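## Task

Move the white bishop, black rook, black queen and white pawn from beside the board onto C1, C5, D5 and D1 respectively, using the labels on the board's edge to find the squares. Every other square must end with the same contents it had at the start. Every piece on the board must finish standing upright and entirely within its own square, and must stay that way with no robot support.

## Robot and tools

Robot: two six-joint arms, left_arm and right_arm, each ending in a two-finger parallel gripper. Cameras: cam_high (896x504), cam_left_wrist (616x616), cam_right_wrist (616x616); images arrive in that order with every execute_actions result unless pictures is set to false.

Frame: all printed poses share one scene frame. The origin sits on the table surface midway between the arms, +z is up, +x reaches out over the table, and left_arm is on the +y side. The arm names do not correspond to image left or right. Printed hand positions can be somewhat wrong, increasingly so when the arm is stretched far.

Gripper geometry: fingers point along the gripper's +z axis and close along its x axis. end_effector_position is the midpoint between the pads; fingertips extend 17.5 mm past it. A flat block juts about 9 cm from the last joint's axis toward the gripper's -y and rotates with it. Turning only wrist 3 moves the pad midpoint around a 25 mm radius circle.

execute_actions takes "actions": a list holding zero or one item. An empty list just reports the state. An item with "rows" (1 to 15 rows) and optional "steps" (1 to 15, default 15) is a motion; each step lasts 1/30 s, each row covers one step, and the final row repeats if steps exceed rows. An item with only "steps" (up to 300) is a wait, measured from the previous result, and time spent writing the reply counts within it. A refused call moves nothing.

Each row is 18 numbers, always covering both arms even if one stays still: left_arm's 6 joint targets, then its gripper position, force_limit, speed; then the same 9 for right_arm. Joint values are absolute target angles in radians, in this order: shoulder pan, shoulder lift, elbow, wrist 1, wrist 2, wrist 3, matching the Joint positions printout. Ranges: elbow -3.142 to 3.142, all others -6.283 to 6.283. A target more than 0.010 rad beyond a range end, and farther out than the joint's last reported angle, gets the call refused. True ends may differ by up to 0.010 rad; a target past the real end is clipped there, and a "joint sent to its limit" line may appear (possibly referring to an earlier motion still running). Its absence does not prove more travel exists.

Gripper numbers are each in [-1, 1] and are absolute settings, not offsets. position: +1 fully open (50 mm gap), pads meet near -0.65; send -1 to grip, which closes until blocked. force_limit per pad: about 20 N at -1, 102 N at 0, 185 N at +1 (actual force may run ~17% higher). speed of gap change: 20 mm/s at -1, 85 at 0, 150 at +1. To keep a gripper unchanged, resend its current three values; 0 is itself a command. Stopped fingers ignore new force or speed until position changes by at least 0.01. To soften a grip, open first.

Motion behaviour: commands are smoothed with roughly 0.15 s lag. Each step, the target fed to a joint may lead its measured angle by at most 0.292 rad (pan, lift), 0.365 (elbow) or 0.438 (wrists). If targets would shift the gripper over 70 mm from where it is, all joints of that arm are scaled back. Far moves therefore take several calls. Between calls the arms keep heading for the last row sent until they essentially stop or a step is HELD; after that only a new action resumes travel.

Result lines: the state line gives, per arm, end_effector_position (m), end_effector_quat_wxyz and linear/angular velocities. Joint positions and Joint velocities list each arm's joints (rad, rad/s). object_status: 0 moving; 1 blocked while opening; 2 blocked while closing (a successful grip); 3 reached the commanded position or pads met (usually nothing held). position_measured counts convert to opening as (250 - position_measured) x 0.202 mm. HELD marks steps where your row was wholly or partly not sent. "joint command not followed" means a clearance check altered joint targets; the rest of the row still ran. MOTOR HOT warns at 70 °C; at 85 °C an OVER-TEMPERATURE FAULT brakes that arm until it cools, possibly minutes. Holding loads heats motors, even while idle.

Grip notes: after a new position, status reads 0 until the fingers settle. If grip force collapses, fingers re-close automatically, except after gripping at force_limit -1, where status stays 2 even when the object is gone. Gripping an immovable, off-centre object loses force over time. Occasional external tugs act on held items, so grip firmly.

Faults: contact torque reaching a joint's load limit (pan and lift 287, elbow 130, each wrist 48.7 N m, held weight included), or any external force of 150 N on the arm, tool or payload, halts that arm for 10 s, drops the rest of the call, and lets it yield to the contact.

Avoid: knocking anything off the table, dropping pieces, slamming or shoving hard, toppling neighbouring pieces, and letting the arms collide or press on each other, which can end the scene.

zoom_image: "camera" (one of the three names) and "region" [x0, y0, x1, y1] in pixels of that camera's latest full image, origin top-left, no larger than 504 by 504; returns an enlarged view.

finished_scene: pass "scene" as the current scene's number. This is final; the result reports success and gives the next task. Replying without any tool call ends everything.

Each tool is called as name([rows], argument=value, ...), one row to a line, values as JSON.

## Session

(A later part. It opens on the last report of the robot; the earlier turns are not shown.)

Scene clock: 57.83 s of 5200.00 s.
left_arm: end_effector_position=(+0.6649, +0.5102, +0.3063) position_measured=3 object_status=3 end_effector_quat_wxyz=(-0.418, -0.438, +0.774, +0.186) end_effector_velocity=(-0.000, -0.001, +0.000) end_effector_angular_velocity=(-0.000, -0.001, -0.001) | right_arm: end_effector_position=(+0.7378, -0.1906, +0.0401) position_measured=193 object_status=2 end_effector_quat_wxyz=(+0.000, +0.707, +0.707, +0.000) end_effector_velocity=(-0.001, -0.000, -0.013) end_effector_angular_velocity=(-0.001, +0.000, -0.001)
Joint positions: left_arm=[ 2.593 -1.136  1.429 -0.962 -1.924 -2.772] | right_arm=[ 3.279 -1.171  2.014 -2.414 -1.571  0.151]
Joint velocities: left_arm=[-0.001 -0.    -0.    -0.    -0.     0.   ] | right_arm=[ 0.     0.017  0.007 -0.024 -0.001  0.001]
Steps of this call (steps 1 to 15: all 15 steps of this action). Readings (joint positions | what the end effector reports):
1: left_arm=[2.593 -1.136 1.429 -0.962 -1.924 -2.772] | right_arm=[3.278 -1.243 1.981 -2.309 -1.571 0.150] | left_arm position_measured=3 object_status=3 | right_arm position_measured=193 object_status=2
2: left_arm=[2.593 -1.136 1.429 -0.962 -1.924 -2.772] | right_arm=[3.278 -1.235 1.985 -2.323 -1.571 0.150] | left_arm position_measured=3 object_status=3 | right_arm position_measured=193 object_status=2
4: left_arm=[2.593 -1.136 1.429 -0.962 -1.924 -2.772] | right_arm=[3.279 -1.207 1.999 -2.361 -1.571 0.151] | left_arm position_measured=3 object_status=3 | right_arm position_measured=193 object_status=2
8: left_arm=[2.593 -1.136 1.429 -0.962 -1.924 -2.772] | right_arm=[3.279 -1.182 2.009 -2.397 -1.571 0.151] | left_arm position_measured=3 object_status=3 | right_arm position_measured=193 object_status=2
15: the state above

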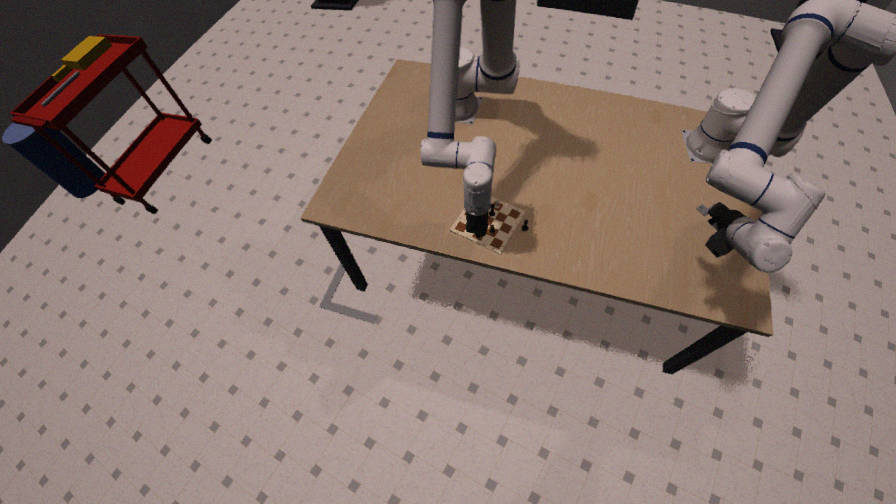

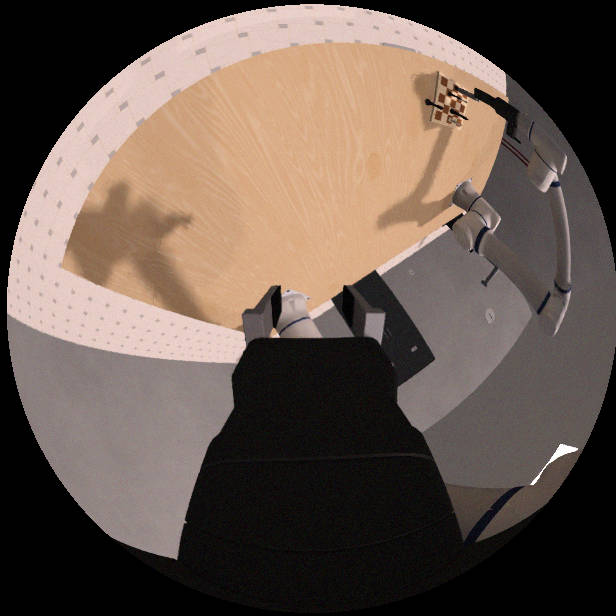

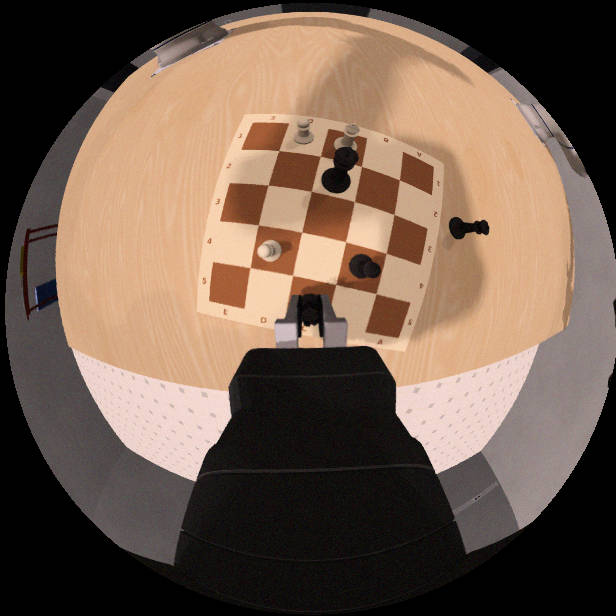

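execute_actions([
  {"rows":[[2.593,-1.136,1.429,-0.962,-1.924,-2.772,1,0,0,3.279,-1.174,2.022,-2.419,-1.571,0.151,-1,0.6,0]],"steps":10},
], pictures=false)

execute_actions([
  {"rows":[[2.593,-1.136,1.429,-0.962,-1.924,-2.772,1,0,0,3.279,-1.174,2.022,-2.419,-1.571,0.151,0.4,0.6,0]],"steps":10},
], pictures=false)

execute_actions([
  {"rows":[[2.593,-1.136,1.429,-0.962,-1.924,-2.772,1,0,0,3.279,-1.253,1.99,-2.308,-1.571,0.151,0.4,0.6,0]]},
], pictures=false)

execute_actions([
  {"rows":[[2.593,-1.136,1.429,-0.962,-1.924,-2.772,1,0,0,3.5185,-1.242,1.973,-2.302,-1.571,0.39,1,0.6,0]]},
], pictures=false)

execute_actions([
  {"steps":12},
], pictures=false)

execute_actions([
  {"rows":[[2.593,-1.136,1.429,-0.962,-1.924,-2.772,1,0,0,3.5185,-1.157,2.0075,-2.4215,-1.571,0.39,1,0.6,0]]},
])

Scene clock: 66.90 s of 5200.00 s.
left_arm: end_effector_position=(+0.6649, +0.5102, +0.3063) position_measured=3 object_status=3 end_effector_quat_wxyz=(-0.418, -0.438, +0.774, +0.186) end_effector_velocity=(-0.001, -0.001, -0.001) end_effector_angular_velocity=(+0.002, +0.003, -0.002) | right_arm: end_effector_position=(+0.7342, -0.1911, +0.0385) position_measured=193 object_status=2 end_effector_quat_wxyz=(+0.000, +0.707, +0.707, -0.000) end_effector_velocity=(-0.003, -0.000, +0.001) end_effector_angular_velocity=(+0.001, -0.000, +0.001)
Joint positions: left_arm=[ 2.593 -1.136  1.429 -0.962 -1.924 -2.772] | right_arm=[ 3.279 -1.173  2.021 -2.419 -1.571  0.151]
Joint velocities: left_arm=[-0.002  0.001  0.001  0.     0.    -0.002] | right_arm=[-0.    -0.005  0.006 -0.002  0.001 -0.001]
Steps of this call (steps 1 to 15: the robot went on to your last target; steps 16 to 90: nothing new was sent; then 5.73 s passed at rest; steps 91 to 100: all 10 steps of this action). Readings (joint positions | what the end effector reports):
91: left_arm=[2.593 -1.136 1.429 -0.962 -1.924 -2.772] | right_arm=[3.279 -1.169 2.015 -2.417 -1.571 0.151] | left_arm position_measured=3 object_status=3 | right_arm position_measured=193 object_status=2
92: left_arm=[2.593 -1.136 1.429 -0.962 -1.924 -2.772] | right_arm=[3.279 -1.169 2.016 -2.417 -1.571 0.151] | left_arm position_measured=3 object_status=3 | right_arm position_measured=193 object_status=2
94: left_arm=[2.593 -1.136 1.429 -0.962 -1.924 -2.772] | right_arm=[3.279 -1.171 2.018 -2.418 -1.571 0.151] | left_arm position_measured=3 object_status=3 | right_arm position_measured=193 object_status=2
98: left_arm=[2.593 -1.136 1.429 -0.962 -1.924 -2.772] | right_arm=[3.279 -1.173 2.021 -2.419 -1.571 0.151] | left_arm position_measured=3 object_status=3 | right_arm position_measured=193 object_status=2
100: the state above

Scene clock: 67.23 s of 5200.00 s.
left_arm: end_effector_position=(+0.6649, +0.5102, +0.3063) position_measured=3 object_status=3 end_effector_quat_wxyz=(-0.418, -0.438, +0.774, +0.186) end_effector_velocity=(-0.000, +0.000, -0.000) end_effector_angular_velocity=(+0.000, +0.001, -0.000) | right_arm: end_effector_position=(+0.7339, -0.1912, +0.0386) position_measured=92 object_status=0 end_effector_quat_wxyz=(+0.000, +0.707, +0.707, -0.000) end_effector_velocity=(+0.001, -0.000, +0.001) end_effector_angular_velocity=(-0.001, -0.003, +0.000)
Joint positions: left_arm=[ 2.593 -1.136  1.429 -0.962 -1.924 -2.772] | right_arm=[ 3.279 -1.174  2.022 -2.419 -1.571  0.151]
Joint velocities: left_arm=[-0.  0.  0.  0.  0.  0.] | right_arm=[-0.    -0.002 -0.001 -0.    -0.001 -0.   ]
Steps of this call (steps 1 to 10: all 10 steps of this action). Readings (joint positions | what the end effector reports):
1: left_arm=[2.593 -1.136 1.429 -0.962 -1.924 -2.772] | right_arm=[3.279 -1.173 2.022 -2.419 -1.571 0.151] | left_arm position_measured=3 object_status=3 | right_arm position_measured=190 object_status=0
2: left_arm=[2.593 -1.136 1.429 -0.962 -1.924 -2.772] | right_arm=[3.279 -1.174 2.022 -2.419 -1.571 0.151] | left_arm position_measured=3 object_status=3 | right_arm position_measured=176 object_status=0
4: left_arm=[2.593 -1.136 1.429 -0.962 -1.924 -2.772] | right_arm=[3.279 -1.174 2.022 -2.419 -1.571 0.151] | left_arm position_measured=3 object_status=3 | right_arm position_measured=148 object_status=0
8: left_arm=[2.593 -1.136 1.429 -0.962 -1.924 -2.772] | right_arm=[3.279 -1.174 2.022 -2.419 -1.571 0.151] | left_arm position_measured=3 object_status=3 | right_arm position_measured=95 object_status=0
10: the state above

Scene clock: 67.73 s of 5200.00 s.
left_arm: end_effector_position=(+0.6649, +0.5102, +0.3063) position_measured=3 object_status=3 end_effector_quat_wxyz=(-0.418, -0.438, +0.774, +0.186) end_effector_velocity=(+0.001, -0.001, +0.000) end_effector_angular_velocity=(-0.001, -0.002, -0.001) | right_arm: end_effector_position=(+0.7336, -0.1912, +0.0983) position_measured=92 object_status=3 end_effector_quat_wxyz=(+0.000, +0.707, +0.707, -0.000) end_effector_velocity=(-0.001, -0.000, +0.013) end_effector_angular_velocity=(-0.000, +0.001, +0.000)
Joint positions: left_arm=[ 2.593 -1.136  1.429 -0.962 -1.924 -2.772] | right_arm=[ 3.279 -1.251  1.991 -2.311 -1.571  0.151]
Joint velocities: left_arm=[-0.001  0.    -0.001 -0.001  0.     0.   ] | right_arm=[ 0.    -0.017 -0.007  0.025 -0.    -0.   ]
Steps of this call (steps 1 to 15: all 15 steps of this action). Readings (joint positions | what the end effector reports):
1: left_arm=[2.593 -1.136 1.429 -0.962 -1.924 -2.772] | right_arm=[3.279 -1.174 2.022 -2.419 -1.571 0.151] | left_arm position_measured=3 object_status=3 | right_arm position_measured=92 object_status=0
2: left_arm=[2.593 -1.136 1.429 -0.962 -1.924 -2.772] | right_arm=[3.279 -1.184 2.019 -2.404 -1.571 0.151] | left_arm position_measured=3 object_status=3 | right_arm position_measured=92 object_status=0
4: left_arm=[2.593 -1.136 1.429 -0.962 -1.924 -2.772] | right_arm=[3.279 -1.214 2.005 -2.365 -1.571 0.151] | left_arm position_measured=3 object_status=3 | right_arm position_measured=92 object_status=0
8: left_arm=[2.593 -1.136 1.429 -0.962 -1.924 -2.772] | right_arm=[3.279 -1.239 1.996 -2.328 -1.571 0.151] | left_arm position_measured=3 object_status=3 | right_arm position_measured=92 object_status=3
15: the state above

Scene clock: 68.23 s of 5200.00 s.
left_arm: end_effector_position=(+0.6649, +0.5102, +0.3063) position_measured=3 object_status=3 end_effector_quat_wxyz=(-0.418, -0.438, +0.774, +0.186) end_effector_velocity=(-0.000, +0.000, -0.001) end_effector_angular_velocity=(+0.001, +0.003, -0.000) | right_arm: end_effector_position=(+0.6651, -0.0482, +0.1004) position_measured=3 object_status=3 end_effector_quat_wxyz=(+0.000, +0.707, +0.707, +0.000) end_effector_velocity=(-0.084, +0.136, +0.001) end_effector_angular_velocity=(-0.002, +0.000, +0.000)
Joint positions: left_arm=[ 2.593 -1.136  1.429 -0.962 -1.924 -2.772] | right_arm=[ 3.491 -1.243  1.975 -2.303 -1.571  0.362]
Joint velocities: left_arm=[0.    0.002 0.001 0.001 0.    0.001] | right_arm=[ 0.212  0.009 -0.016  0.007 -0.002  0.212]
Steps of this call (steps 1 to 15: all 15 steps of this action). Readings (joint positions | what the end effector reports):
1: left_arm=[2.593 -1.136 1.429 -0.962 -1.924 -2.772] | right_arm=[3.279 -1.251 1.991 -2.310 -1.571 0.151] | left_arm position_measured=3 object_status=3 | right_arm position_measured=89 object_status=0
2: left_arm=[2.593 -1.136 1.429 -0.962 -1.924 -2.772] | right_arm=[3.289 -1.251 1.990 -2.310 -1.571 0.162] | left_arm position_measured=3 object_status=3 | right_arm position_measured=75 object_status=0
4: left_arm=[2.593 -1.136 1.429 -0.962 -1.924 -2.772] | right_arm=[3.326 -1.250 1.987 -2.309 -1.571 0.198] | left_arm position_measured=3 object_status=3 | right_arm position_measured=47 object_status=0
8: left_arm=[2.593 -1.136 1.429 -0.962 -1.924 -2.772] | right_arm=[3.392 -1.247 1.982 -2.306 -1.571 0.263] | left_arm position_measured=3 object_status=3 | right_arm position_measured=3 object_status=0
15: the state above

Scene clock: 68.63 s of 5200.00 s.
left_arm: end_effector_position=(+0.6649, +0.5102, +0.3063) position_measured=3 object_status=3 end_effector_quat_wxyz=(-0.418, -0.438, +0.774, +0.186) end_effector_velocity=(-0.001, +0.000, -0.002) end_effector_angular_velocity=(+0.002, +0.004, +0.000) | right_arm: end_effector_position=(+0.6544, -0.0313, +0.1006) position_measured=3 object_status=3 end_effector_quat_wxyz=(+0.000, +0.707, +0.707, +0.000) end_effector_velocity=(-0.004, +0.006, -0.001) end_effector_angular_velocity=(-0.001, +0.002, +0.001)
Joint positions: left_arm=[ 2.593 -1.136  1.429 -0.962 -1.924 -2.772] | right_arm=[ 3.517 -1.242  1.973 -2.302 -1.571  0.389]
Joint velocities: left_arm=[ 0.     0.002  0.003  0.     0.    -0.   ] | right_arm=[ 0.01   0.002 -0.     0.     0.     0.009]
Steps of this call (steps 1 to 12: the robot went on to your last target). Readings (joint positions | what the end effector reports):
1: left_arm=[2.593 -1.136 1.429 -0.962 -1.924 -2.772] | right_arm=[3.497 -1.243 1.975 -2.303 -1.571 0.368] | left_arm position_measured=3 object_status=3 | right_arm position_measured=3 object_status=3
2: left_arm=[2.593 -1.136 1.429 -0.962 -1.924 -2.772] | right_arm=[3.502 -1.243 1.974 -2.303 -1.571 0.373] | left_arm position_measured=3 object_status=3 | right_arm position_measured=3 object_status=3
4: left_arm=[2.593 -1.136 1.429 -0.962 -1.924 -2.772] | right_arm=[3.509 -1.242 1.974 -2.302 -1.571 0.380] | left_arm position_measured=3 object_status=3 | right_arm position_measured=3 object_status=3
8: left_arm=[2.593 -1.136 1.429 -0.962 -1.924 -2.772] | right_arm=[3.515 -1.242 1.973 -2.302 -1.571 0.386] | left_arm position_measured=3 object_status=3 | right_arm position_measured=3 object_status=3
12: the state above

Scene clock: 69.13 s of 5200.00 s.
left_arm: end_effector_position=(+0.6649, +0.5102, +0.3063) position_measured=3 object_status=3 end_effector_quat_wxyz=(-0.418, -0.438, +0.774, +0.186) end_effector_velocity=(+0.000, +0.000, +0.001) end_effector_angular_velocity=(+0.000, -0.001, +0.001) | right_arm: end_effector_position=(+0.6542, -0.0304, +0.0356) position_measured=3 object_status=3 end_effector_quat_wxyz=(+0.000, +0.707, +0.707, +0.000) end_effector_velocity=(+0.000, +0.000, -0.013) end_effector_angular_velocity=(+0.001, -0.002, +0.000)
Joint positions: left_arm=[ 2.593 -1.136  1.429 -0.962 -1.924 -2.772] | right_arm=[ 3.518 -1.16   2.006 -2.418 -1.571  0.39 ]
Joint velocities: left_arm=[ 0.    -0.001  0.    -0.    -0.    -0.001] | right_arm=[ 0.     0.018  0.007 -0.027 -0.    -0.   ]
Steps of this call (steps 1 to 15: all 15 steps of this action). Readings (joint positions | what the end effector reports):
1: left_arm=[2.593 -1.136 1.429 -0.962 -1.924 -2.772] | right_arm=[3.518 -1.242 1.973 -2.302 -1.571 0.389] | left_arm position_measured=3 object_status=3 | right_arm position_measured=3 object_status=3
2: left_arm=[2.593 -1.136 1.429 -0.962 -1.924 -2.772] | right_arm=[3.518 -1.232 1.976 -2.317 -1.571 0.389] | left_arm position_measured=3 object_status=3 | right_arm position_measured=3 object_status=3
4: left_arm=[2.593 -1.136 1.429 -0.962 -1.924 -2.772] | right_arm=[3.518 -1.200 1.991 -2.360 -1.571 0.390] | left_arm position_measured=3 object_status=3 | right_arm position_measured=3 object_status=3
8: left_arm=[2.593 -1.136 1.429 -0.962 -1.924 -2.772] | right_arm=[3.518 -1.172 2.001 -2.400 -1.571 0.390] | left_arm position_measured=3 object_status=3 | right_arm position_measured=3 object_status=3
15: the state above

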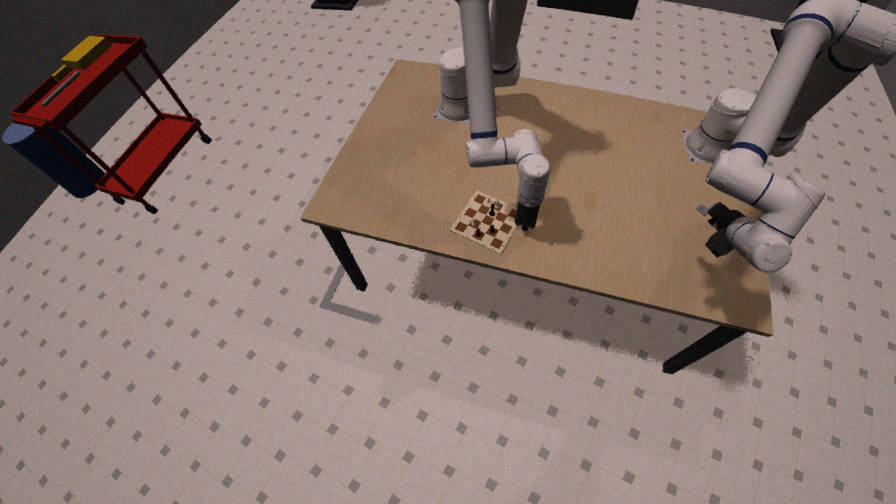

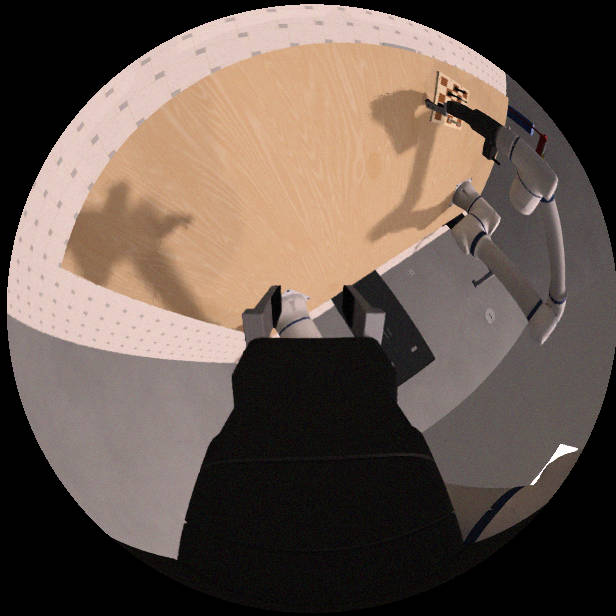

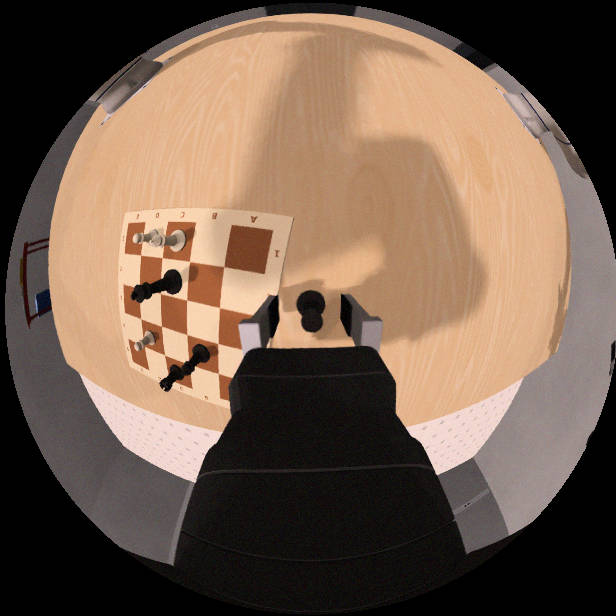

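execute_actions([
  {"rows":[[2.593,-1.136,1.429,-0.962,-1.924,-2.772,1,0,0,3.5185,-1.157,2.0075,-2.4215,-1.571,0.39,-1,0.6,0]]},
], pictures=false)

execute_actions([
  {"steps":8},
], pictures=false)

execute_actions([
  {"rows":[[2.593,-1.136,1.429,-0.962,-1.924,-2.772,1,0,0,3.5185,-1.255,1.968,-2.284,-1.571,0.39,-1,0.6,0]]},
], pictures=false)

execute_actions([
  {"rows":[[2.593,-1.136,1.429,-0.962,-1.924,-2.772,1,0,0,3.227,-1.293,2.0229,-2.301,-1.571,0.099,-1,0.6,0]]},
], pictures=false)

execute_actions([
  {"steps":15},
], pictures=false)

execute_actions([
  {"rows":[[2.593,-1.136,1.429,-0.962,-1.924,-2.772,1,0,0,3.227,-1.1986,2.0627,-2.435,-1.571,0.099,-1,0.6,0]]},
])

Scene clock: 76.57 s of 5200.00 s.
left_arm: end_effector_position=(+0.6649, +0.5102, +0.3063) position_measured=3 object_status=3 end_effector_quat_wxyz=(-0.418, -0.438, +0.774, +0.186) end_effector_velocity=(-0.000, -0.000, -0.001) end_effector_angular_velocity=(+0.000, +0.001, -0.001) | right_arm: end_effector_position=(+0.6541, -0.0304, +0.0336) position_measured=193 object_status=0 end_effector_quat_wxyz=(+0.000, +0.707, +0.707, +0.000) end_effector_velocity=(-0.001, -0.000, -0.000) end_effector_angular_velocity=(+0.000, +0.001, -0.000)
Joint positions: left_arm=[ 2.593 -1.136  1.429 -0.962 -1.924 -2.772] | right_arm=[ 3.519 -1.157  2.008 -2.422 -1.571  0.39 ]
Joint velocities: left_arm=[-0.001  0.001  0.    -0.     0.    -0.   ] | right_arm=[-0.    -0.     0.001 -0.     0.001  0.   ]
Steps of this call (steps 1 to 15: the robot went on to your last target; steps 16 to 90: nothing new was sent; then 3.93 s passed at rest; steps 91 to 105: all 15 steps of this action). Readings (joint positions | what the end effector reports):
91: left_arm=[2.593 -1.136 1.429 -0.962 -1.924 -2.772] | right_arm=[3.519 -1.157 2.008 -2.422 -1.571 0.390] | left_arm position_measured=3 object_status=3 | right_arm position_measured=6 object_status=0
92: left_arm=[2.593 -1.136 1.429 -0.962 -1.924 -2.772] | right_arm=[3.519 -1.157 2.008 -2.422 -1.571 0.390] | left_arm position_measured=3 object_status=3 | right_arm position_measured=20 object_status=0
94: left_arm=[2.593 -1.136 1.429 -0.962 -1.924 -2.772] | right_arm=[3.519 -1.157 2.008 -2.422 -1.571 0.390] | left_arm position_measured=3 object_status=3 | right_arm position_measured=48 object_status=0
98: left_arm=[2.593 -1.136 1.429 -0.962 -1.924 -2.772] | right_arm=[3.519 -1.157 2.008 -2.422 -1.571 0.390] | left_arm position_measured=3 object_status=3 | right_arm position_measured=105 object_status=0
105: the state above

Scene clock: 76.83 s of 5200.00 s.
left_arm: end_effector_position=(+0.6649, +0.5102, +0.3063) position_measured=3 object_status=3 end_effector_quat_wxyz=(-0.418, -0.438, +0.774, +0.186) end_effector_velocity=(+0.000, -0.000, +0.001) end_effector_angular_velocity=(-0.000, +0.000, -0.000) | right_arm: end_effector_position=(+0.6541, -0.0304, +0.0336) position_measured=193 object_status=2 end_effector_quat_wxyz=(+0.000, +0.707, +0.707, +0.000) end_effector_velocity=(-0.000, -0.000, -0.000) end_effector_angular_velocity=(-0.001, -0.000, -0.001)
Joint positions: left_arm=[ 2.593 -1.136  1.429 -0.962 -1.924 -2.772] | right_arm=[ 3.519 -1.157  2.008 -2.422 -1.571  0.39 ]
Joint velocities: left_arm=[-0.     0.    -0.001  0.001 -0.     0.   ] | right_arm=[-0.     0.     0.    -0.    -0.001  0.001]
Steps of this call (steps 1 to 8: the robot went on to your last target). Readings (joint positions | what the end effector reports):
1: left_arm=[2.593 -1.136 1.429 -0.962 -1.924 -2.772] | right_arm=[3.519 -1.157 2.008 -2.422 -1.571 0.390] | left_arm position_measured=3 object_status=3 | right_arm position_measured=193 object_status=0
2: left_arm=[2.593 -1.136 1.429 -0.962 -1.924 -2.772] | right_arm=[3.519 -1.157 2.008 -2.422 -1.571 0.390] | left_arm position_measured=3 object_status=3 | right_arm position_measured=193 object_status=0
4: left_arm=[2.593 -1.136 1.429 -0.962 -1.924 -2.772] | right_arm=[3.519 -1.157 2.008 -2.422 -1.571 0.390] | left_arm position_measured=3 object_status=3 | right_arm position_measured=193 object_status=0
8: the state above

Scene clock: 77.33 s of 5200.00 s.
left_arm: end_effector_position=(+0.6649, +0.5102, +0.3063) position_measured=3 object_status=3 end_effector_quat_wxyz=(-0.418, -0.438, +0.774, +0.186) end_effector_velocity=(-0.000, -0.000, -0.000) end_effector_angular_velocity=(-0.000, +0.001, -0.001) | right_arm: end_effector_position=(+0.6533, -0.0307, +0.1083) position_measured=193 object_status=2 end_effector_quat_wxyz=(+0.000, +0.707, +0.707, +0.000) end_effector_velocity=(-0.001, -0.001, +0.019) end_effector_angular_velocity=(-0.000, -0.001, +0.000)
Joint positions: left_arm=[ 2.593 -1.136  1.429 -0.962 -1.924 -2.772] | right_arm=[ 3.519 -1.252  1.969 -2.288 -1.571  0.39 ]
Joint velocities: left_arm=[-0.     0.001 -0.     0.     0.     0.001] | right_arm=[ 0.    -0.024 -0.01   0.033 -0.001 -0.   ]
Steps of this call (steps 1 to 15: all 15 steps of this action). Readings (joint positions | what the end effector reports):
1: left_arm=[2.593 -1.136 1.429 -0.962 -1.924 -2.772] | right_arm=[3.519 -1.157 2.007 -2.421 -1.571 0.390] | left_arm position_measured=3 object_status=3 | right_arm position_measured=193 object_status=2
2: left_arm=[2.593 -1.136 1.429 -0.962 -1.924 -2.772] | right_arm=[3.519 -1.167 2.005 -2.406 -1.571 0.390] | left_arm position_measured=3 object_status=3 | right_arm position_measured=193 object_status=2
4: left_arm=[2.593 -1.136 1.429 -0.962 -1.924 -2.772] | right_arm=[3.519 -1.202 1.989 -2.360 -1.571 0.390] | left_arm position_measured=3 object_status=3 | right_arm position_measured=193 object_status=2
8: left_arm=[2.593 -1.136 1.429 -0.962 -1.924 -2.772] | right_arm=[3.519 -1.236 1.976 -2.311 -1.571 0.390] | left_arm position_measured=3 object_status=3 | right_arm position_measured=193 object_status=2
15: the state above

Scene clock: 77.83 s of 5200.00 s.
left_arm: end_effector_position=(+0.6649, +0.5102, +0.3063) position_measured=3 object_status=3 end_effector_quat_wxyz=(-0.418, -0.438, +0.774, +0.186) end_effector_velocity=(-0.001, +0.000, -0.000) end_effector_angular_velocity=(-0.001, -0.000, -0.000) | right_arm: end_effector_position=(+0.7171, -0.1894, +0.1102) position_measured=193 object_status=2 end_effector_quat_wxyz=(+0.000, +0.707, +0.707, +0.000) end_effector_velocity=(+0.087, -0.318, +0.003) end_effector_angular_velocity=(-0.001, -0.002, -0.006)
Joint positions: left_arm=[ 2.593 -1.136  1.429 -0.962 -1.924 -2.772] | right_arm=[ 3.285 -1.285  2.012 -2.298 -1.571  0.157]
Joint velocities: left_arm=[ 0.    -0.001  0.002 -0.001  0.     0.001] | right_arm=[-0.457 -0.064  0.084 -0.022 -0.001 -0.451]
Steps of this call (steps 1 to 15: all 15 steps of this action). Readings (joint positions | what the end effector reports):
1: left_arm=[2.593 -1.136 1.429 -0.962 -1.924 -2.772] | right_arm=[3.518 -1.253 1.969 -2.287 -1.571 0.390] | left_arm position_measured=3 object_status=3 | right_arm position_measured=193 object_status=2
2: left_arm=[2.593 -1.136 1.429 -0.962 -1.924 -2.772] | right_arm=[3.508 -1.254 1.970 -2.287 -1.571 0.379] | left_arm position_measured=3 object_status=3 | right_arm position_measured=193 object_status=2
4: left_arm=[2.593 -1.136 1.429 -0.962 -1.924 -2.772] | right_arm=[3.471 -1.259 1.977 -2.289 -1.571 0.343] | left_arm position_measured=3 object_status=3 | right_arm position_measured=193 object_status=2
8: left_arm=[2.593 -1.136 1.429 -0.962 -1.924 -2.772] | right_arm=[3.404 -1.269 1.990 -2.292 -1.571 0.276] | left_arm position_measured=3 object_status=3 | right_arm position_measured=193 object_status=2
15: the state above

Scene clock: 78.33 s of 5200.00 s.
left_arm: end_effector_position=(+0.6649, +0.5102, +0.3063) position_measured=3 object_status=3 end_effector_quat_wxyz=(-0.418, -0.438, +0.774, +0.186) end_effector_velocity=(-0.000, -0.001, -0.000) end_effector_angular_velocity=(+0.000, +0.000, -0.001) | right_arm: end_effector_position=(+0.7266, -0.2291, +0.1104) position_measured=193 object_status=2 end_effector_quat_wxyz=(+0.000, +0.707, +0.707, +0.000) end_effector_velocity=(+0.002, -0.007, +0.001) end_effector_angular_velocity=(-0.000, -0.002, -0.001)
Joint positions: left_arm=[ 2.593 -1.136  1.429 -0.962 -1.924 -2.772] | right_arm=[ 3.228 -1.293  2.023 -2.301 -1.571  0.1  ]
Joint velocities: left_arm=[-0.001  0.    -0.    -0.     0.    -0.   ] | right_arm=[-0.009 -0.003  0.001 -0.    -0.001 -0.009]
Steps of this call (steps 1 to 15: the robot went on to your last target). Readings (joint positions | what the end effector reports):
1: left_arm=[2.593 -1.136 1.429 -0.962 -1.924 -2.772] | right_arm=[3.271 -1.287 2.015 -2.299 -1.571 0.144] | left_arm position_measured=3 object_status=3 | right_arm position_measured=193 object_status=2
2: left_arm=[2.593 -1.136 1.429 -0.962 -1.924 -2.772] | right_arm=[3.261 -1.288 2.016 -2.299 -1.571 0.133] | left_arm position_measured=3 object_status=3 | right_arm position_measured=193 object_status=2
4: left_arm=[2.593 -1.136 1.429 -0.962 -1.924 -2.772] | right_arm=[3.247 -1.290 2.019 -2.300 -1.571 0.120] | left_arm position_measured=3 object_status=3 | right_arm position_measured=193 object_status=2
8: left_arm=[2.593 -1.136 1.429 -0.962 -1.924 -2.772] | right_arm=[3.234 -1.292 2.022 -2.301 -1.571 0.106] | left_arm position_measured=3 object_status=3 | right_arm position_measured=193 object_status=2
15: the state above

Scene clock: 78.83 s of 5200.00 s.
left_arm: end_effector_position=(+0.6649, +0.5102, +0.3063) position_measured=3 object_status=3 end_effector_quat_wxyz=(-0.418, -0.438, +0.774, +0.186) end_effector_velocity=(-0.000, +0.000, -0.001) end_effector_angular_velocity=(+0.000, +0.001, +0.000) | right_arm: end_effector_position=(+0.7271, -0.2299, +0.0406) position_measured=193 object_status=2 end_effector_quat_wxyz=(+0.000, +0.707, +0.707, +0.000) end_effector_velocity=(-0.001, -0.000, -0.017) end_effector_angular_velocity=(-0.000, +0.001, -0.000)
Joint positions: left_arm=[ 2.593 -1.136  1.429 -0.962 -1.924 -2.772] | right_arm=[ 3.227 -1.202  2.061 -2.431 -1.571  0.099]
Joint velocities: left_arm=[ 0.     0.     0.001 -0.     0.     0.   ] | right_arm=[-0.     0.023  0.01  -0.031  0.    -0.   ]
Steps of this call (steps 1 to 15: all 15 steps of this action). Readings (joint positions | what the end effector reports):
1: left_arm=[2.593 -1.136 1.429 -0.962 -1.924 -2.772] | right_arm=[3.228 -1.293 2.023 -2.301 -1.571 0.100] | left_arm position_measured=3 object_status=3 | right_arm position_measured=193 object_status=2
2: left_arm=[2.593 -1.136 1.429 -0.962 -1.924 -2.772] | right_arm=[3.228 -1.283 2.026 -2.317 -1.571 0.100] | left_arm position_measured=3 object_status=3 | right_arm position_measured=193 object_status=2
4: left_arm=[2.593 -1.136 1.429 -0.962 -1.924 -2.772] | right_arm=[3.227 -1.248 2.043 -2.364 -1.571 0.099] | left_arm position_measured=3 object_status=3 | right_arm position_measured=193 object_status=2
8: left_arm=[2.593 -1.136 1.429 -0.962 -1.924 -2.772] | right_arm=[3.227 -1.216 2.055 -2.410 -1.571 0.099] | left_arm position_measured=3 object_status=3 | right_arm position_measured=193 object_status=2
15: the state above

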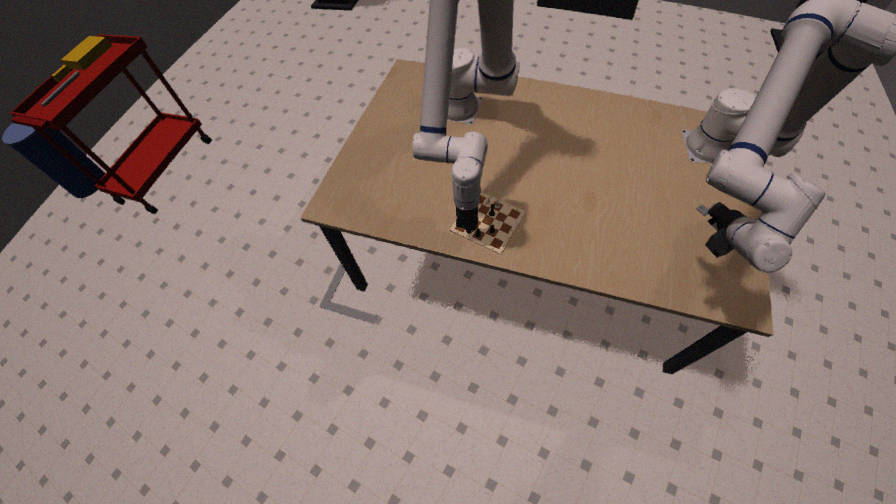

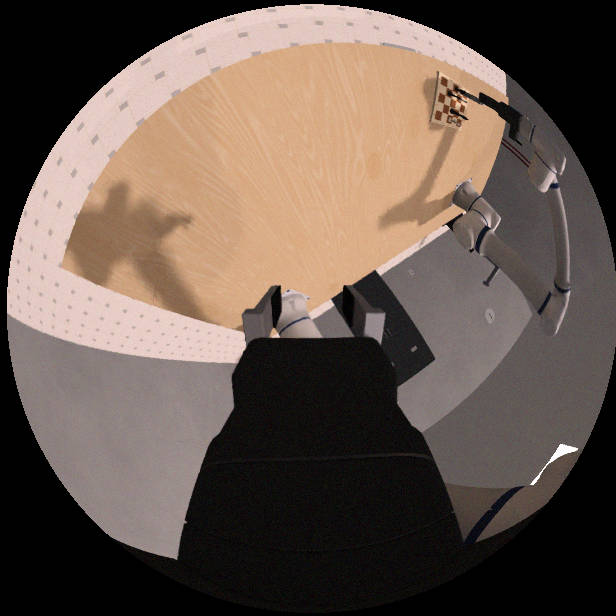

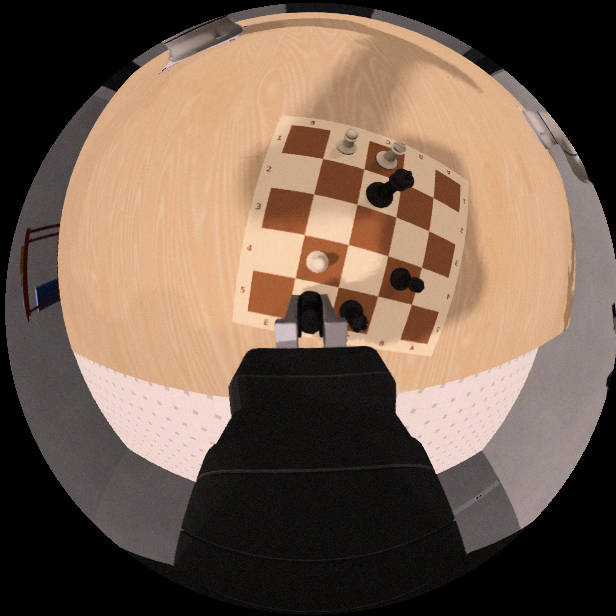

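execute_actions([
  {"rows":[[2.593,-1.136,1.429,-0.962,-1.924,-2.772,1,0,0,3.227,-1.1986,2.0627,-2.435,-1.571,0.099,0,0.6,0]],"steps":8},
], pictures=false)

execute_actions([
  {"rows":[[2.593,-1.136,1.429,-0.962,-1.924,-2.772,1,0,0,3.227,-1.293,2.0229,-2.301,-1.571,0.099,0,0.6,0]]},
], pictures=false)

execute_actions([
  {"rows":[[2.593,-1.136,1.429,-0.962,-1.924,-2.772,1,0,0,3.25,-1.25,1.9,-2.221,-1.571,0.099,1,0.6,0]]},
])

zoom_image(camera="cam_right_wrist", region=[230,120,430,320])

Scene clock: 82.77 s of 5200.00 s.
left_arm: end_effector_position=(+0.6649, +0.5102, +0.3063) position_measured=3 object_status=3 end_effector_quat_wxyz=(-0.418, -0.438, +0.774, +0.186) end_effector_velocity=(+0.000, -0.001, -0.000) end_effector_angular_velocity=(-0.001, -0.001, -0.001) | right_arm: end_effector_position=(+0.7266, -0.2300, +0.0379) position_measured=152 object_status=0 end_effector_quat_wxyz=(-0.000, +0.707, +0.707, -0.000) end_effector_velocity=(+0.003, -0.000, +0.002) end_effector_angular_velocity=(-0.001, -0.004, -0.000)
Joint positions: left_arm=[ 2.593 -1.136  1.429 -0.962 -1.924 -2.772] | right_arm=[ 3.227 -1.198  2.063 -2.435 -1.571  0.099]
Joint velocities: left_arm=[-0.002 -0.     0.    -0.002 -0.     0.   ] | right_arm=[-0.     0.    -0.004  0.    -0.001 -0.   ]
Steps of this call (steps 1 to 15: the robot went on to your last target; steps 16 to 90: nothing new was sent; then 0.67 s passed at rest; steps 91 to 98: all 8 steps of this action). Readings (joint positions | what the end effector reports):
91: left_arm=[2.593 -1.136 1.429 -0.962 -1.924 -2.772] | right_arm=[3.227 -1.199 2.063 -2.435 -1.571 0.099] | left_arm position_measured=3 object_status=3 | right_arm position_measured=190 object_status=0
92: left_arm=[2.593 -1.136 1.429 -0.962 -1.924 -2.772] | right_arm=[3.227 -1.198 2.063 -2.435 -1.571 0.099] | left_arm position_measured=3 object_status=3 | right_arm position_measured=176 object_status=0
94: left_arm=[2.593 -1.136 1.429 -0.962 -1.924 -2.772] | right_arm=[3.227 -1.198 2.063 -2.435 -1.571 0.099] | left_arm position_measured=3 object_status=3 | right_arm position_measured=152 object_status=0
98: the state above

Scene clock: 83.27 s of 5200.00 s.
left_arm: end_effector_position=(+0.6649, +0.5102, +0.3063) position_measured=3 object_status=3 end_effector_quat_wxyz=(-0.418, -0.438, +0.774, +0.186) end_effector_velocity=(+0.001, -0.001, +0.001) end_effector_angular_velocity=(-0.002, -0.002, -0.001) | right_arm: end_effector_position=(+0.7269, -0.2299, +0.1081) position_measured=152 object_status=3 end_effector_quat_wxyz=(+0.000, +0.707, +0.707, +0.000) end_effector_velocity=(-0.001, -0.000, +0.017) end_effector_angular_velocity=(-0.000, +0.001, -0.000)
Joint positions: left_arm=[ 2.593 -1.136  1.429 -0.962 -1.924 -2.772] | right_arm=[ 3.227 -1.29   2.024 -2.305 -1.571  0.099]
Joint velocities: left_arm=[-0.    -0.    -0.002 -0.    -0.001  0.002] | right_arm=[ 0.    -0.021 -0.009  0.031 -0.     0.   ]
Steps of this call (steps 1 to 15: all 15 steps of this action). Readings (joint positions | what the end effector reports):
1: left_arm=[2.593 -1.136 1.429 -0.962 -1.924 -2.772] | right_arm=[3.227 -1.199 2.063 -2.435 -1.571 0.099] | left_arm position_measured=3 object_status=3 | right_arm position_measured=152 object_status=0
2: left_arm=[2.593 -1.136 1.429 -0.962 -1.924 -2.772] | right_arm=[3.227 -1.208 2.059 -2.419 -1.571 0.099] | left_arm position_measured=3 object_status=3 | right_arm position_measured=152 object_status=0
4: left_arm=[2.593 -1.136 1.429 -0.962 -1.924 -2.772] | right_arm=[3.227 -1.243 2.043 -2.373 -1.571 0.099] | left_arm position_measured=3 object_status=3 | right_arm position_measured=152 object_status=3
8: left_arm=[2.593 -1.136 1.429 -0.962 -1.924 -2.772] | right_arm=[3.227 -1.275 2.030 -2.326 -1.571 0.099] | left_arm position_measured=3 object_status=3 | right_arm position_measured=152 object_status=3
15: the state above

Scene clock: 83.77 s of 5200.00 s.
left_arm: end_effector_position=(+0.6649, +0.5102, +0.3063) position_measured=3 object_status=3 end_effector_quat_wxyz=(-0.418, -0.438, +0.774, +0.186) end_effector_velocity=(+0.000, -0.000, -0.000) end_effector_angular_velocity=(+0.001, +0.000, +0.000) | right_arm: end_effector_position=(+0.7734, -0.2088, +0.1369) position_measured=3 object_status=0 end_effector_quat_wxyz=(+0.000, +0.699, +0.715, +0.000) end_effector_velocity=(+0.010, +0.005, +0.007) end_effector_angular_velocity=(-0.000, +0.000, +0.006)
Joint positions: left_arm=[ 2.593 -1.136  1.429 -0.962 -1.924 -2.772] | right_arm=[ 3.249 -1.251  1.904 -2.224 -1.571  0.099]
Joint velocities: left_arm=[-0.     0.001 -0.001  0.     0.    -0.001] | right_arm=[ 0.005  0.009 -0.028  0.019 -0.    -0.   ]
Steps of this call (steps 1 to 15: all 15 steps of this action). Readings (joint positions | what the end effector reports):
1: left_arm=[2.593 -1.136 1.429 -0.962 -1.924 -2.772] | right_arm=[3.227 -1.291 2.023 -2.304 -1.571 0.099] | left_arm position_measured=3 object_status=3 | right_arm position_measured=149 object_status=0
2: left_arm=[2.593 -1.136 1.429 -0.962 -1.924 -2.772] | right_arm=[3.230 -1.287 2.011 -2.294 -1.571 0.099] | left_arm position_measured=3 object_status=3 | right_arm position_measured=135 object_status=0
4: left_arm=[2.593 -1.136 1.429 -0.962 -1.924 -2.772] | right_arm=[3.238 -1.272 1.964 -2.265 -1.571 0.099] | left_arm position_measured=3 object_status=3 | right_arm position_measured=106 object_status=0
8: left_arm=[2.593 -1.136 1.429 -0.962 -1.924 -2.772] | right_arm=[3.246 -1.258 1.923 -2.236 -1.571 0.099] | left_arm position_measured=3 object_status=3 | right_arm position_measured=50 object_status=0
15: the state above

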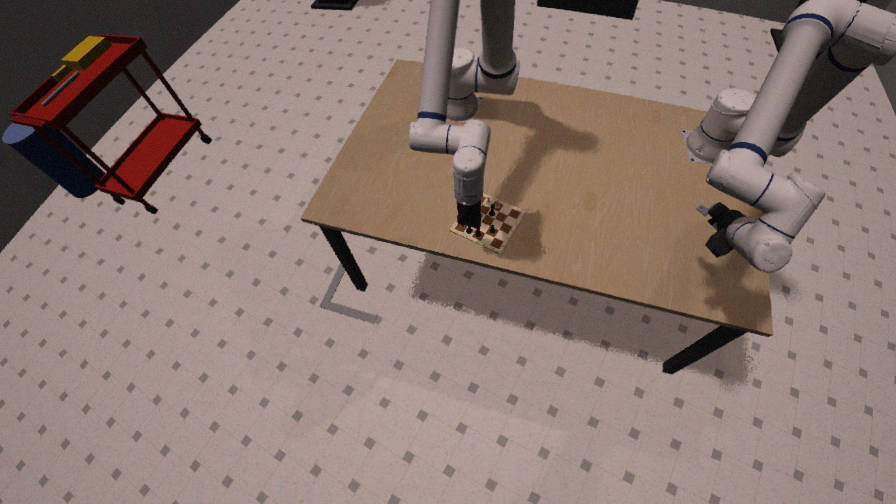

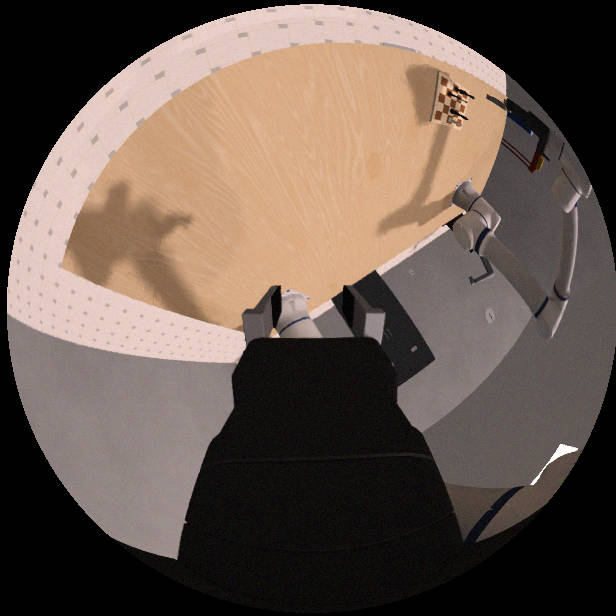

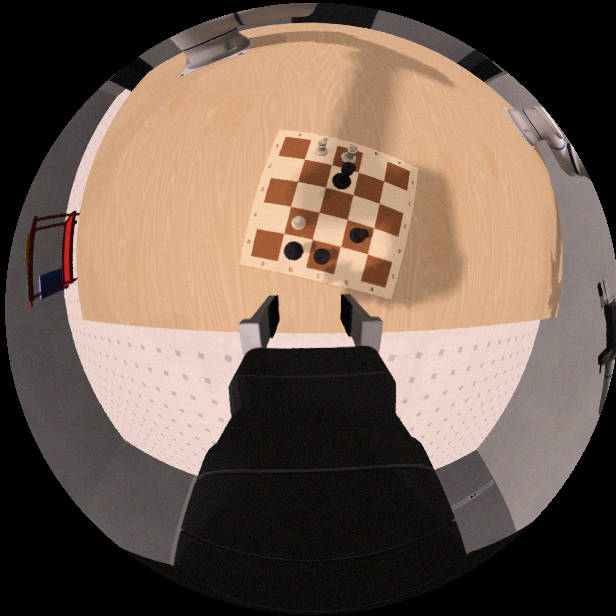

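Region (230, 120, 430, 320) of cam_right_wrist's 616x616 image, scaled by 2.520, with more detail than that image has.

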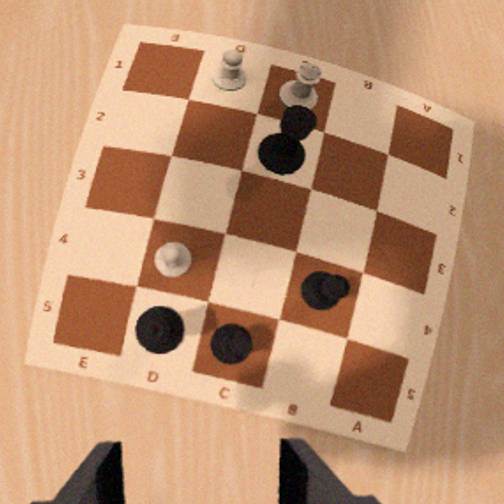

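finished_scene(scene=2)

The scene is finished: the task was done.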